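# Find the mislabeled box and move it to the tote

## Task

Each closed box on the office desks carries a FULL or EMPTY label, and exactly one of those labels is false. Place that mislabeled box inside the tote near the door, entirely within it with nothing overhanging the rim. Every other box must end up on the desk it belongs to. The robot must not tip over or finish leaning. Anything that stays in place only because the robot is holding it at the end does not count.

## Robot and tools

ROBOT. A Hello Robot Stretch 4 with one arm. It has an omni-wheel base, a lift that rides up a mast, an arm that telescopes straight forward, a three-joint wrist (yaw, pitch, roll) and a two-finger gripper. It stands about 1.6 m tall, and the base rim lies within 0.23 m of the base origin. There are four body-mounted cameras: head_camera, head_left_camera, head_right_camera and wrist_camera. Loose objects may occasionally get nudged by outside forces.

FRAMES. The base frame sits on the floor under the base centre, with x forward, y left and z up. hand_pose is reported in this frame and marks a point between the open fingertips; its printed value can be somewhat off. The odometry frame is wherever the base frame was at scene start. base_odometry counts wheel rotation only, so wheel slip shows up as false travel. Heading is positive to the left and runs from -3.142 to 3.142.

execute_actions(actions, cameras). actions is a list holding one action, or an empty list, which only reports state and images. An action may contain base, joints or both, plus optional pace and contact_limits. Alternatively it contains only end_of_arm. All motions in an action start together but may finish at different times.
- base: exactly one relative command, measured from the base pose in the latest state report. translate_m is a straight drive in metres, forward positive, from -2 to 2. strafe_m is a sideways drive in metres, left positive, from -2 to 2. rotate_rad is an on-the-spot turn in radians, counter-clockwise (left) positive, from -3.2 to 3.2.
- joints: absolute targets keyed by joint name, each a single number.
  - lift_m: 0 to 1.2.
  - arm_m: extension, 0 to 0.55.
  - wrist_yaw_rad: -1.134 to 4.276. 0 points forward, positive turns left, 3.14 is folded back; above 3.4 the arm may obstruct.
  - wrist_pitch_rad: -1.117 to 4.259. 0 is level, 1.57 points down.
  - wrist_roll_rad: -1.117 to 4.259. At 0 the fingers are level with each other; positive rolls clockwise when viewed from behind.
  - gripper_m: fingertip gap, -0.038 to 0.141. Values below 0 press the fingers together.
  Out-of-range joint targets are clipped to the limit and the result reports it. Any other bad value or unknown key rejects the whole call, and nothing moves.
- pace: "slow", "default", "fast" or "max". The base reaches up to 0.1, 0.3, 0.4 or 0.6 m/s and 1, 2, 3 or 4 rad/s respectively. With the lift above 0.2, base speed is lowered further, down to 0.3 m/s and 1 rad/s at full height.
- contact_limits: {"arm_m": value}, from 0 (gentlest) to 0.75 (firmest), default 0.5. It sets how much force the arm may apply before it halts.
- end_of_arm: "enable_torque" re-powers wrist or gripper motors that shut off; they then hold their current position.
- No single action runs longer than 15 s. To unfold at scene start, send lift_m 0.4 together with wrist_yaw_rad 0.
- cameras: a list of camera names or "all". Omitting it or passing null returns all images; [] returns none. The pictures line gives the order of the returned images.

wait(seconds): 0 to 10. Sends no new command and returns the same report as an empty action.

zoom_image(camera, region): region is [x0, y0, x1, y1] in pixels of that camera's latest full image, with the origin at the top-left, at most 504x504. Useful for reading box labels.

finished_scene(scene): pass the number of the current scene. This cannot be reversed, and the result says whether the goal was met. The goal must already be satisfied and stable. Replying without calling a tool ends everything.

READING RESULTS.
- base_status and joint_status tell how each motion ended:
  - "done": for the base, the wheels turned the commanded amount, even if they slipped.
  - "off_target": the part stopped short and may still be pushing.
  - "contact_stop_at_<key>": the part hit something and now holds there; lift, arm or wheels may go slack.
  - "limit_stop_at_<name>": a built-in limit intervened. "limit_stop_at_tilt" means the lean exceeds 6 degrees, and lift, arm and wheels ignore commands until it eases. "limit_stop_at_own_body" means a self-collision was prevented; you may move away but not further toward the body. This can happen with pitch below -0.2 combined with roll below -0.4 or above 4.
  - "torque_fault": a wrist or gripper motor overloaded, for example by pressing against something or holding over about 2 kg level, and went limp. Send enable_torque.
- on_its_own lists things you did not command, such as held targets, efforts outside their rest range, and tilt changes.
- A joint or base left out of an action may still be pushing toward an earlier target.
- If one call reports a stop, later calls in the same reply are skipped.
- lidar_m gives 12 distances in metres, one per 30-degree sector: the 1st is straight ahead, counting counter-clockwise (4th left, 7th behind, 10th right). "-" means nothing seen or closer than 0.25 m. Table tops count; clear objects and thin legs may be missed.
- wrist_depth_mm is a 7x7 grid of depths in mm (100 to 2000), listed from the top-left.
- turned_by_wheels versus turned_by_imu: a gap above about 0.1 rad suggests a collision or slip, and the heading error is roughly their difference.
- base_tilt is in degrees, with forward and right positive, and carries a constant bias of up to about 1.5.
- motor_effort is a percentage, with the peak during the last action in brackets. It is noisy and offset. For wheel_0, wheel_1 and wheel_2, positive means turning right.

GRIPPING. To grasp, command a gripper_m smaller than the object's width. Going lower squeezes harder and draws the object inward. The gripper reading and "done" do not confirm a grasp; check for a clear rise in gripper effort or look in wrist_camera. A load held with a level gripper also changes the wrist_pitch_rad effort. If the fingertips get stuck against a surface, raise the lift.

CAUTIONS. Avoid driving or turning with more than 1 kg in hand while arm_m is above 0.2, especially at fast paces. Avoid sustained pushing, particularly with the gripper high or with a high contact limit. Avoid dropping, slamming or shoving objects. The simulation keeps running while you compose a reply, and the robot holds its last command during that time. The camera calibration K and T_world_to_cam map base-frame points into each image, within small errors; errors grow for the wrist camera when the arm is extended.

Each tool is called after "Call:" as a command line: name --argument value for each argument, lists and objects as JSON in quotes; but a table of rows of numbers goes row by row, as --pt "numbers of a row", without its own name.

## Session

Call:
execute_actions --actions '[]'

Scene clock: 0.00 s.
base_odometry: x=+0.000 y=+0.000 heading=+0.000 (m, m, rad; odometry frame)
turned_by_wheels: +0.000 (rad since the last result)
turned_by_imu: +0.000 (rad since the last result)
base_tilt: forward=+0.2 right=+0.2 (deg)
lidar_m: 1.14 1.18 1.96 1.04 1.03 1.39 1.99 2.06 1.41 1.54 1.58 1.26
base_status: not commanded
joint_positions: lift_m=+0.250 arm_m=-0.001 wrist_yaw_rad=+3.052 wrist_pitch_rad=-0.005 wrist_roll_rad=+0.000 gripper_m=+0.057
joint_status: not commanded
motor_effort: lift_m=+18 arm_m=-1 wrist_yaw_rad=+0 wrist_pitch_rad=-6 wrist_roll_rad=+0 gripper_m=-6 wheel_0=+0 wheel_1=+0 wheel_2=+0 (%)
hand_pose: x=-0.1092 y=+0.1129 z=+0.4300 quat_wxyz=(+0.045, +0.002, +0.000, +0.999) (m; base frame)
wrist_depth_mm: 107 141 - - - - - / 108 142 - - - - - / 115 144 265 - - - - / 143 230 - - - - - / - - - - - - - / 1336 1336 199 1430 195 1537 1618 / 960 917 1025 107 1042 991 1098
pictures: head_camera, head_left_camera, head_right_camera, wrist_camera
camera_calibration (this result's frames):
wrist_camera: T_world_to_cam=[[0.0559416, 0.996984, 0.0537862, -0.125524], [0.0450952, 0.0512926, -0.997665, 0.48105], [-0.997415, 0.0582365, -0.0420898, 0.13044], [0, 0, 0, 1]] pos_world=[0.115432, 0.0928747, 0.492168]
Images, in order (width x height): head_camera 420x560, head_left_camera 420x672, head_right_camera 420x672, wrist_camera 616x392.

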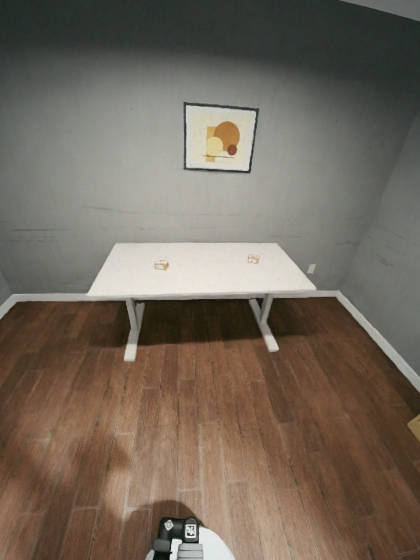

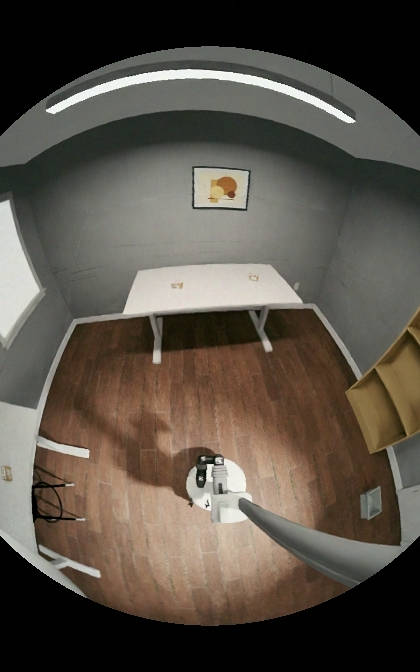

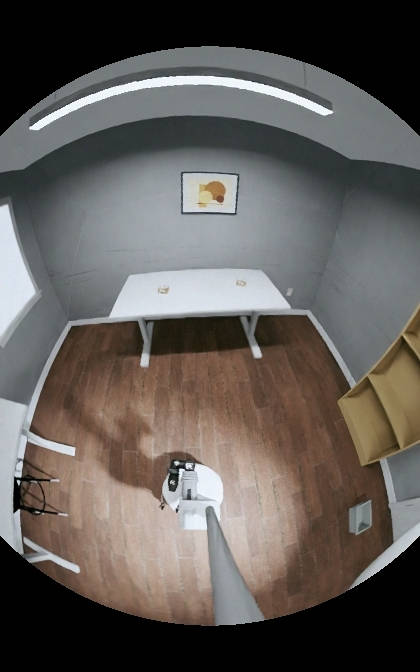

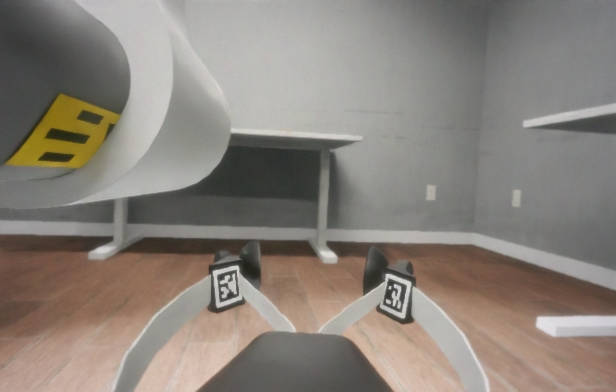

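Call:
execute_actions --actions '[{"base":{"translate_m":0.65},"joints":{"lift_m":0.73,"wrist_yaw_rad":0,"gripper_m":0.14},"pace":"fast"}]' --cameras '[]'

Call:
execute_actions --actions '[{"base":{"strafe_m":-0.3},"joints":{"arm_m":0.2,"wrist_pitch_rad":0.25},"pace":"max"}]' --cameras '["head_camera","wrist_camera"]'

Scene clock: 3.43 s.
base_odometry: x=+0.650 y=+0.000 heading=+0.000 (m, m, rad; odometry frame)
turned_by_wheels: +0.000 (rad since the last result)
turned_by_imu: +0.000 (rad since the last result)
base_tilt: forward=+0.2 right=+0.2 (deg)
lidar_m: 0.52 0.54 0.68 1.69 1.15 1.46 3.42 2.74 1.61 1.49 0.90 0.57
base_status: done
joint_positions: lift_m=+0.730 arm_m=-0.001 wrist_yaw_rad=+0.000 wrist_pitch_rad=-0.005 wrist_roll_rad=+0.000 gripper_m=+0.140
joint_status: all done
motor_effort: lift_m=+20(23) arm_m=-1(1) wrist_yaw_rad=-2(7) wrist_pitch_rad=-5(3) wrist_roll_rad=+0(1) gripper_m=+1(1) wheel_0=-1(6) wheel_1=-1(6) wheel_2=+2(12) (%)
hand_pose: x=+0.4588 y=-0.0873 z=+0.9094 quat_wxyz=(+1.000, +0.000, -0.002, +0.000) (m; base frame)
wrist_depth_mm: 1098 1098 1098 1098 1118 1160 1182 / 1098 1118 1138 1138 1160 1160 1182 / 1098 1118 1118 1138 1160 1182 1182 / 1118 1138 1138 1182 1182 1182 1205 / 1118 960 1138 1182 1182 1182 1229 / 597 585 603 707 627 213 778 / 469 466 504 107 517 517 535
pictures: none
No camera images: the call's "cameras" was empty. Leave "cameras" out to get every camera's image.

Scene clock: 5.40 s.
base_odometry: x=+0.650 y=-0.300 heading=+0.000 (m, m, rad; odometry frame)
turned_by_wheels: +0.000 (rad since the last result)
turned_by_imu: +0.000 (rad since the last result)
base_tilt: forward=+0.2 right=+0.2 (deg)
lidar_m: 0.54 0.57 0.71 1.53 1.43 1.89 3.40 1.65 1.30 1.20 1.55 0.63
base_status: done
joint_positions: lift_m=+0.730 arm_m=+0.199 wrist_yaw_rad=+0.000 wrist_pitch_rad=+0.252 wrist_roll_rad=+0.000 gripper_m=+0.140
joint_status: all done
motor_effort: lift_m=+20(20) arm_m=+6(6) wrist_yaw_rad=-2(1) wrist_pitch_rad=-5(4) wrist_roll_rad=+0(0) gripper_m=+1(0) wheel_0=-2(9) wheel_1=+0(9) wheel_2=+0(1) (%)
hand_pose: x=+0.6493 y=-0.0874 z=+0.8361 quat_wxyz=(+0.992, +0.000, +0.126, +0.000) (m; base frame)
wrist_depth_mm: 854 866 878 878 904 891 917 / 904 904 931 917 931 946 960 / 931 960 960 976 976 991 991 / 683 699 715 723 759 778 1042 / 480 462 496 508 521 525 544 / 373 345 351 384 362 213 404 / 303 300 315 107 317 319 324
pictures: head_camera, wrist_camera
camera_calibration (this result's frames):
wrist_camera: T_world_to_cam=[[0.0463248, -0.997979, 0.0434866, -0.149566], [-0.292407, -0.0551739, -0.954701, 1.03615], [0.955171, 0.0315105, -0.294372, -0.143509], [0, 0, 0, 1]] pos_world=[0.446981, -0.087573, 0.953472]
Images, in order (width x height): head_camera 420x560, wrist_camera 616x392.

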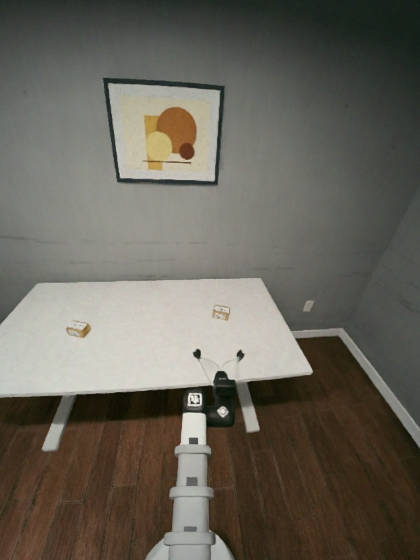

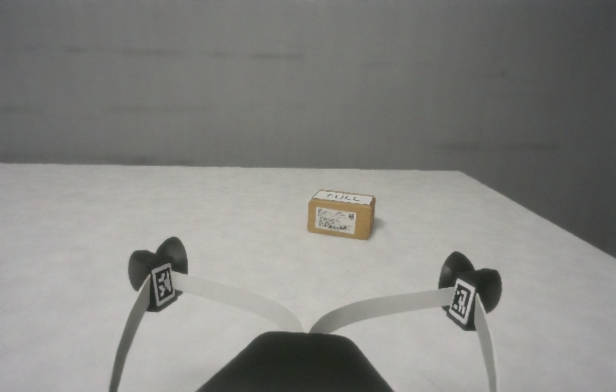

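Call:
execute_actions --actions '[{"base":{"strafe_m":0.03},"joints":{"arm_m":0.55,"wrist_yaw_rad":-0.25,"lift_m":0.71},"pace":"fast"}]' --cameras '["wrist_camera"]'

Call:
execute_actions --actions '[{"joints":{"lift_m":0.645}}]' --cameras '["wrist_camera"]'

Call:
execute_actions --actions '[{"joints":{"gripper_m":0.02}}]' --cameras '["wrist_camera"]'

Scene clock: 7.73 s.
base_odometry: x=+0.650 y=-0.270 heading=+0.000 (m, m, rad; odometry frame)
turned_by_wheels: +0.000 (rad since the last result)
turned_by_imu: +0.001 (rad since the last result)
base_tilt: forward=+0.2 right=+0.2 (deg)
lidar_m: 0.55 0.55 0.73 1.54 1.40 1.82 2.97 1.60 1.33 1.20 1.59 0.60
base_status: done
joint_positions: lift_m=+0.710 arm_m=+0.548 wrist_yaw_rad=-0.250 wrist_pitch_rad=+0.252 wrist_roll_rad=+0.000 gripper_m=+0.140
joint_status: all done
motor_effort: lift_m=+15(18) arm_m=+5(5) wrist_yaw_rad=+2(8) wrist_pitch_rad=-5(5) wrist_roll_rad=+0(0) gripper_m=-1(1) wheel_0=+0(8) wheel_1=-1(9) wheel_2=+0(1) (%)
hand_pose: x=+0.9684 y=-0.1537 z=+0.8165 quat_wxyz=(+0.984, +0.016, +0.125, -0.124) (m; base frame)
wrist_depth_mm: 508 539 569 609 654 707 750 / 530 559 591 640 676 732 788 / 554 585 615 661 707 778 842 / 569 603 627 683 691 820 878 / 439 418 452 459 469 477 931 / 338 315 317 264 325 213 368 / 276 273 282 107 287 290 296
pictures: wrist_camera
camera_calibration (this result's frames):
wrist_camera: T_world_to_cam=[[-0.201875, -0.978445, 0.0434846, 0.0136224], [-0.297011, 0.0188511, -0.954688, 1.12288], [0.93329, -0.205643, -0.294414, -0.467156], [0, 0, 0, 1]] pos_world=[0.772251, -0.103906, 0.933874]
Images, in order (width x height): wrist_camera 616x392.

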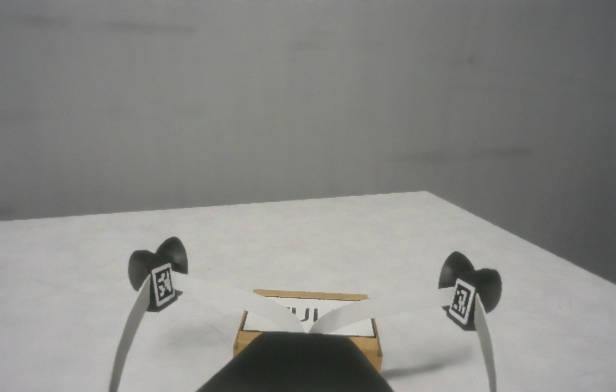

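Scene clock: 8.93 s.
base_odometry: x=+0.650 y=-0.270 heading=+0.000 (m, m, rad; odometry frame)
turned_by_wheels: +0.000 (rad since the last result)
turned_by_imu: +0.000 (rad since the last result)
base_tilt: forward=+0.2 right=+0.2 (deg)
lidar_m: 0.54 0.56 0.73 1.54 1.41 1.80 2.99 2.69 1.32 1.22 1.58 0.60
base_status: not commanded
joint_positions: lift_m=+0.645 arm_m=+0.548 wrist_yaw_rad=-0.250 wrist_pitch_rad=+0.252 wrist_roll_rad=+0.000 gripper_m=+0.140
joint_status: all done
motor_effort: lift_m=+15(13) arm_m=+5(5) wrist_yaw_rad=+0(3) wrist_pitch_rad=-4(4) wrist_roll_rad=+0(0) gripper_m=-1(2) wheel_0=+0(0) wheel_1=-1(1) wheel_2=+0(0) (%)
hand_pose: x=+0.9684 y=-0.1537 z=+0.7515 quat_wxyz=(+0.984, +0.016, +0.125, -0.124) (m; base frame)
wrist_depth_mm: 512 544 574 609 647 699 741 / 530 564 597 634 683 732 798 / 549 585 621 661 707 778 842 / 421 430 442 455 466 480 866 / 298 285 276 214 286 327 334 / 230 216 217 217 221 213 251 / 188 186 195 107 197 198 201
pictures: wrist_camera
camera_calibration (this result's frames):
wrist_camera: T_world_to_cam=[[-0.201875, -0.978445, 0.0434847, 0.0164477], [-0.297011, 0.0188511, -0.954688, 1.06086], [0.93329, -0.205643, -0.294414, -0.486285], [0, 0, 0, 1]] pos_world=[0.772252, -0.103906, 0.868907]
Images, in order (width x height): wrist_camera 616x392.

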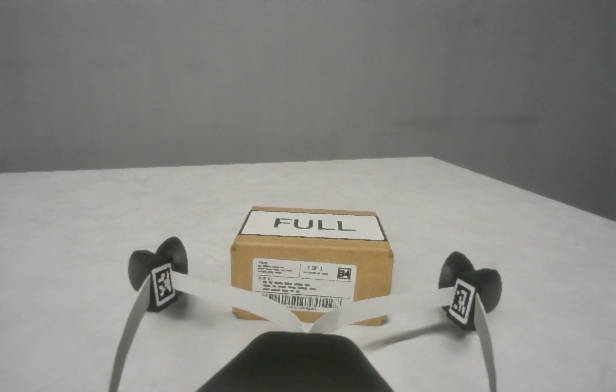

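Scene clock: 11.10 s.
base_odometry: x=+0.650 y=-0.270 heading=+0.000 (m, m, rad; odometry frame)
turned_by_wheels: +0.000 (rad since the last result)
turned_by_imu: +0.001 (rad since the last result)
base_tilt: forward=+0.2 right=+0.2 (deg)
lidar_m: 0.55 0.57 0.69 1.52 1.39 1.79 2.96 1.58 1.31 1.21 1.57 0.61
base_status: not commanded
joint_positions: lift_m=+0.645 arm_m=+0.548 wrist_yaw_rad=-0.250 wrist_pitch_rad=+0.252 wrist_roll_rad=+0.000 gripper_m=+0.021
joint_status: all done
motor_effort: lift_m=+15(15) arm_m=+5(5) wrist_yaw_rad=-1(1) wrist_pitch_rad=-4(5) wrist_roll_rad=+0(0) gripper_m=-28(30) wheel_0=+0(0) wheel_1=+0(1) wheel_2=+0(1) (%)
hand_pose: x=+0.9684 y=-0.1537 z=+0.7515 quat_wxyz=(+0.984, +0.016, +0.125, -0.124) (m; base frame)
wrist_depth_mm: 512 539 569 609 654 707 741 / 530 564 597 634 683 732 788 / 549 585 621 661 715 768 831 / 424 433 442 455 466 477 854 / 298 303 204 192 208 327 332 / 231 179 199 198 195 178 251 / 188 190 191 107 190 192 190
pictures: wrist_camera
camera_calibration (this result's frames):
wrist_camera: T_world_to_cam=[[-0.201875, -0.978445, 0.0434847, 0.0164476], [-0.297011, 0.018851, -0.954688, 1.06086], [0.933291, -0.205643, -0.294414, -0.486285], [0, 0, 0, 1]] pos_world=[0.772252, -0.103906, 0.868907]
Images, in order (width x height): wrist_camera 616x392.

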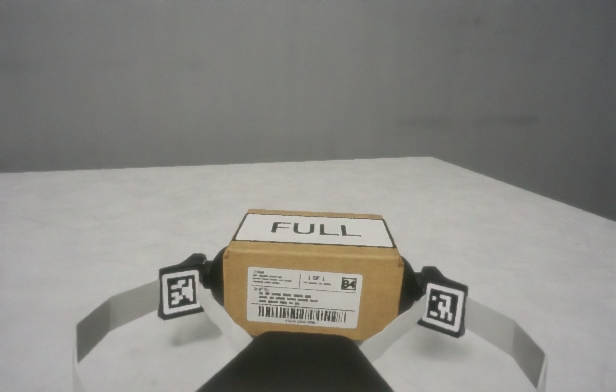

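Call:
execute_actions --actions '[{"joints":{"lift_m":0.69,"arm_m":0.3},"pace":"fast"}]' --cameras '[]'

Call:
execute_actions --actions '[{"base":{"rotate_rad":-2.33},"joints":{"wrist_yaw_rad":0,"arm_m":0.2}}]' --cameras '["head_camera"]'

Call:
execute_actions --actions '[{"base":{"translate_m":1.05},"joints":{"lift_m":0.45,"wrist_pitch_rad":1.57,"arm_m":0.3},"pace":"fast"}]' --cameras '["head_camera","wrist_camera"]'

Scene clock: 13.30 s.
base_odometry: x=+0.650 y=-0.270 heading=+0.000 (m, m, rad; odometry frame)
turned_by_wheels: +0.000 (rad since the last result)
turned_by_imu: +0.001 (rad since the last result)
base_tilt: forward=+0.2 right=+0.2 (deg)
lidar_m: 0.54 0.55 0.71 1.56 1.39 1.82 2.97 2.70 1.34 1.21 1.57 0.61
base_status: not commanded
joint_positions: lift_m=+0.690 arm_m=+0.301 wrist_yaw_rad=-0.250 wrist_pitch_rad=+0.252 wrist_roll_rad=+0.000 gripper_m=+0.021
joint_status: all done
motor_effort: lift_m=+20(24) arm_m=-5(6) wrist_yaw_rad=-2(4) wrist_pitch_rad=-7(6) wrist_roll_rad=+0(0) gripper_m=-28(30) wheel_0=+0(0) wheel_1=-1(1) wheel_2=+0(0) (%)
hand_pose: x=+0.7208 y=-0.1539 z=+0.7959 quat_wxyz=(+0.984, +0.016, +0.125, -0.124) (m; base frame)
wrist_depth_mm: 715 759 798 854 904 991 1042 / 741 788 842 904 946 1025 1098 / 768 809 854 904 991 1078 1182 / 554 569 585 603 615 1098 1255 / 392 402 204 192 207 430 442 / 304 179 198 198 195 178 332 / 249 251 253 107 252 253 256
pictures: none
No camera images: the call's "cameras" was empty. Leave "cameras" out to get every camera's image.

Scene clock: 15.73 s.
base_odometry: x=+0.650 y=-0.270 heading=-2.330 (m, m, rad; odometry frame)
turned_by_wheels: -2.330 (rad since the last result)
turned_by_imu: -2.350 (rad since the last result)
base_tilt: forward=+0.2 right=+0.2 (deg)
lidar_m: 1.47 1.20 1.54 0.68 0.56 0.54 0.61 0.99 1.40 1.56 2.59 2.58
base_status: done
joint_positions: lift_m=+0.690 arm_m=+0.201 wrist_yaw_rad=+0.000 wrist_pitch_rad=+0.252 wrist_roll_rad=+0.000 gripper_m=+0.021
joint_status: all done
motor_effort: lift_m=+20(21) arm_m=-6(5) wrist_yaw_rad=+1(3) wrist_pitch_rad=-7(6) wrist_roll_rad=+0(0) gripper_m=-28(27) wheel_0=-1(6) wheel_1=+0(8) wheel_2=+0(7) (%)
hand_pose: x=+0.6512 y=-0.0875 z=+0.7960 quat_wxyz=(+0.992, +0.000, +0.126, +0.000) (m; base frame)
wrist_depth_mm: 1025 1118 1499 1756 - - - / 1060 1182 1537 1863 - - - / 1118 1205 1618 1983 - - - / 1078 1182 1661 1983 - - - / 1182 1308 204 192 207 - - / 1205 179 199 198 195 178 1661 / 1098 1182 1281 107 1255 1255 1255
pictures: head_camera
Images, in order (width x height): head_camera 420x560.

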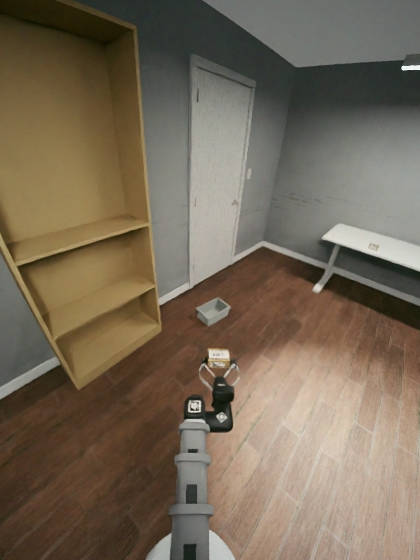

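Scene clock: 19.70 s.
base_odometry: x=-0.073 y=-1.032 heading=-2.330 (m, m, rad; odometry frame)
turned_by_wheels: +0.000 (rad since the last result)
turned_by_imu: -0.002 (rad since the last result)
base_tilt: forward=+0.2 right=+0.3 (deg)
lidar_m: 0.64 0.54 0.52 0.58 1.56 1.36 1.51 2.11 2.08 2.16 1.81 0.66
base_status: done
joint_positions: lift_m=+0.450 arm_m=+0.299 wrist_yaw_rad=+0.000 wrist_pitch_rad=+1.570 wrist_roll_rad=+0.000 gripper_m=+0.021
joint_status: all done
motor_effort: lift_m=+15(18) arm_m=+5(6) wrist_yaw_rad=+2(2) wrist_pitch_rad=+2(3) wrist_roll_rad=+0(0) gripper_m=-31(28) wheel_0=+0(6) wheel_1=+0(6) wheel_2=+0(11) (%)
hand_pose: x=+0.4703 y=-0.0874 z=+0.3400 quat_wxyz=(+0.707, +0.000, +0.707, +0.000) (m; base frame)
wrist_depth_mm: 564 564 554 539 544 517 544 / 574 569 564 554 554 549 549 / 580 569 569 559 559 554 554 / 585 574 574 569 564 564 554 / 591 585 203 192 207 564 559 / 591 179 200 198 195 178 564 / 603 597 591 107 574 574 569
pictures: head_camera, wrist_camera
camera_calibration (this result's frames):
wrist_camera: T_world_to_cam=[[0.0535697, -0.997992, -0.033806, -0.0968717], [-0.997511, -0.0550371, 0.0440818, 0.502163], [-0.0458538, 0.0313604, -0.998456, 0.591561], [0, 0, 0, 1]] pos_world=[0.533228, -0.0875911, 0.565236]
Images, in order (width x height): head_camera 420x560, wrist_camera 616x392.

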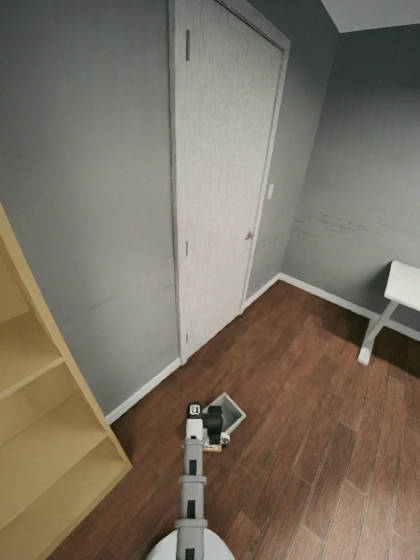

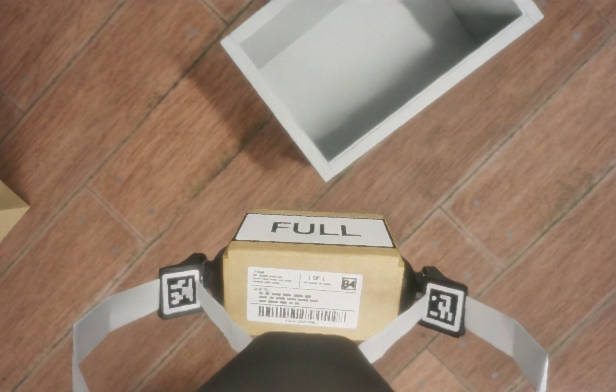

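Call:
execute_actions --actions '[{"base":{"strafe_m":-0.085},"joints":{"lift_m":0.33,"wrist_yaw_rad":0.7,"arm_m":0.47},"pace":"fast"}]' --cameras '["wrist_camera"]'

Scene clock: 21.43 s.
base_odometry: x=-0.134 y=-0.973 heading=-2.330 (m, m, rad; odometry frame)
turned_by_wheels: +0.000 (rad since the last result)
turned_by_imu: +0.000 (rad since the last result)
base_tilt: forward=+0.2 right=+0.2 (deg)
lidar_m: 0.52 0.60 0.60 0.67 1.69 1.40 1.58 2.04 2.01 2.08 1.76 0.71
base_status: done
joint_positions: lift_m=+0.330 arm_m=+0.469 wrist_yaw_rad=+0.700 wrist_pitch_rad=+1.570 wrist_roll_rad=+0.000 gripper_m=+0.021
joint_status: all done
motor_effort: lift_m=+15(16) arm_m=+5(5) wrist_yaw_rad=-2(4) wrist_pitch_rad=+2(2) wrist_roll_rad=+0(0) gripper_m=-25(26) wheel_0=-2(9) wheel_1=+0(10) wheel_2=-1(1) (%)
hand_pose: x=+0.6965 y=-0.0667 z=+0.2200 quat_wxyz=(+0.665, -0.242, +0.664, +0.243) (m; base frame)
wrist_depth_mm: 449 445 439 433 433 430 427 / 452 449 445 439 436 430 430 / 455 449 439 439 384 433 433 / 462 455 449 442 442 384 436 / 462 459 203 192 207 377 439 / 469 179 199 198 195 178 442 / 469 466 466 107 336 452 445
pictures: wrist_camera
camera_calibration (this result's frames):
wrist_camera: T_world_to_cam=[[0.68401, -0.728688, -0.0338143, -0.513489], [-0.727366, -0.684822, 0.0442353, 0.50407], [-0.0553905, -0.00566205, -0.998449, 0.48566], [0, 0, 0, 1]] pos_world=[0.744776, -0.0262251, 0.445246]
Images, in order (width x height): wrist_camera 616x392.

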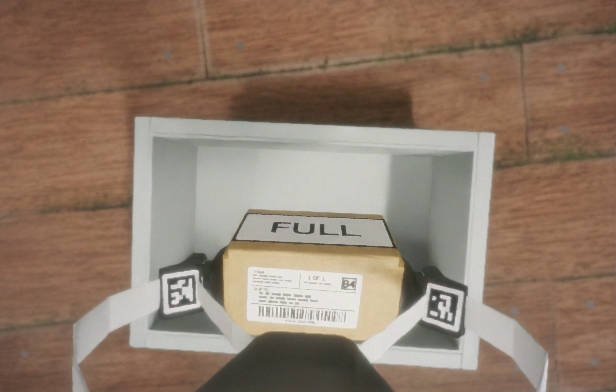

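Call:
execute_actions --actions '[{"joints":{"lift_m":0.168,"gripper_m":0.04}}]' --cameras '[]'

Call:
execute_actions --actions '[{"joints":{"gripper_m":0.12}}]' --cameras '[]'

Call:
execute_actions --actions '[{"joints":{"lift_m":0.32},"pace":"fast"}]' --cameras '["wrist_camera"]'

Scene clock: 23.57 s.
base_odometry: x=-0.134 y=-0.973 heading=-2.330 (m, m, rad; odometry frame)
turned_by_wheels: +0.000 (rad since the last result)
turned_by_imu: +0.001 (rad since the last result)
base_tilt: forward=+0.2 right=+0.2 (deg)
lidar_m: 0.57 0.60 0.58 0.67 1.69 1.40 1.58 2.04 2.02 2.08 1.74 0.68
base_status: not commanded
joint_positions: lift_m=+0.168 arm_m=+0.469 wrist_yaw_rad=+0.700 wrist_pitch_rad=+1.570 wrist_roll_rad=+0.000 gripper_m=+0.041
joint_status: all done
motor_effort: lift_m=+15(15) arm_m=+5(5) wrist_yaw_rad=+1(3) wrist_pitch_rad=+2(2) wrist_roll_rad=+0(0) gripper_m=-20(27) wheel_0=-1(1) wheel_1=+0(0) wheel_2=-1(1) (%)
hand_pose: x=+0.6965 y=-0.0667 z=+0.0580 quat_wxyz=(+0.665, -0.242, +0.664, +0.243) (m; base frame)
wrist_depth_mm: 283 281 278 276 274 272 271 / 164 163 162 160 159 158 271 / 202 263 279 278 253 227 198 / 203 283 283 279 277 274 207 / 205 286 206 198 208 278 204 / 208 253 203 204 198 183 202 / 210 267 286 107 285 271 199
pictures: none
No camera images: the call's "cameras" was empty. Leave "cameras" out to get every camera's image.

Scene clock: 25.27 s.
base_odometry: x=-0.134 y=-0.973 heading=-2.330 (m, m, rad; odometry frame)
turned_by_wheels: +0.000 (rad since the last result)
turned_by_imu: +0.001 (rad since the last result)
base_tilt: forward=+0.2 right=+0.2 (deg)
lidar_m: 0.57 0.59 0.58 0.68 1.71 1.41 1.59 2.03 2.01 2.11 1.76 0.69
base_status: not commanded
joint_positions: lift_m=+0.168 arm_m=+0.469 wrist_yaw_rad=+0.700 wrist_pitch_rad=+1.570 wrist_roll_rad=+0.000 gripper_m=+0.120
joint_status: all done
motor_effort: lift_m=+15(15) arm_m=+5(5) wrist_yaw_rad=+0(2) wrist_pitch_rad=+2(1) wrist_roll_rad=+0(0) gripper_m=+2(21) wheel_0=-1(1) wheel_1=-1(1) wheel_2=-1(1) (%)
hand_pose: x=+0.6965 y=-0.0667 z=+0.0580 quat_wxyz=(+0.665, -0.242, +0.664, +0.243) (m; base frame)
wrist_depth_mm: 283 281 278 276 276 272 271 / 164 163 161 160 159 158 271 / 201 263 279 277 253 227 198 / 203 283 283 281 277 276 208 / 206 283 226 222 278 270 204 / 208 270 287 224 222 234 202 / 210 265 287 107 285 260 200
pictures: none
No camera images: the call's "cameras" was empty. Leave "cameras" out to get every camera's image.

Scene clock: 26.67 s.
base_odometry: x=-0.134 y=-0.973 heading=-2.330 (m, m, rad; odometry frame)
turned_by_wheels: +0.000 (rad since the last result)
turned_by_imu: +0.000 (rad since the last result)
base_tilt: forward=+0.2 right=+0.2 (deg)
lidar_m: 0.52 0.62 0.59 0.66 1.70 1.40 1.58 2.03 2.00 2.12 1.75 0.71
base_status: not commanded
joint_positions: lift_m=+0.320 arm_m=+0.469 wrist_yaw_rad=+0.700 wrist_pitch_rad=+1.570 wrist_roll_rad=+0.000 gripper_m=+0.120
joint_status: all done
motor_effort: lift_m=+21(20) arm_m=+5(5) wrist_yaw_rad=+1(1) wrist_pitch_rad=+1(1) wrist_roll_rad=+0(0) gripper_m=+1(2) wheel_0=-1(1) wheel_1=-1(1) wheel_2=-1(1) (%)
hand_pose: x=+0.6965 y=-0.0667 z=+0.2095 quat_wxyz=(+0.665, -0.242, +0.664, +0.243) (m; base frame)
wrist_depth_mm: 436 436 430 427 421 418 413 / 442 436 433 427 424 421 418 / 445 364 399 430 366 424 424 / 445 373 439 433 430 382 424 / 455 347 439 375 433 375 427 / 455 340 349 413 366 315 433 / 459 455 329 107 338 439 436
pictures: wrist_camera
camera_calibration (this result's frames):
wrist_camera: T_world_to_cam=[[0.684011, -0.728688, -0.0338143, -0.513848], [-0.727366, -0.684822, 0.0442352, 0.504539], [-0.0553904, -0.00566198, -0.998449, 0.475185], [0, 0, 0, 1]] pos_world=[0.744783, -0.0262251, 0.434754]
Images, in order (width x height): wrist_camera 616x392.

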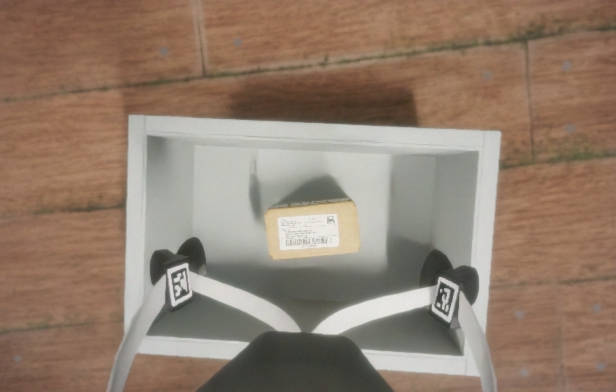

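Call:
finished_scene --scene 2

The scene is finished: the task was done.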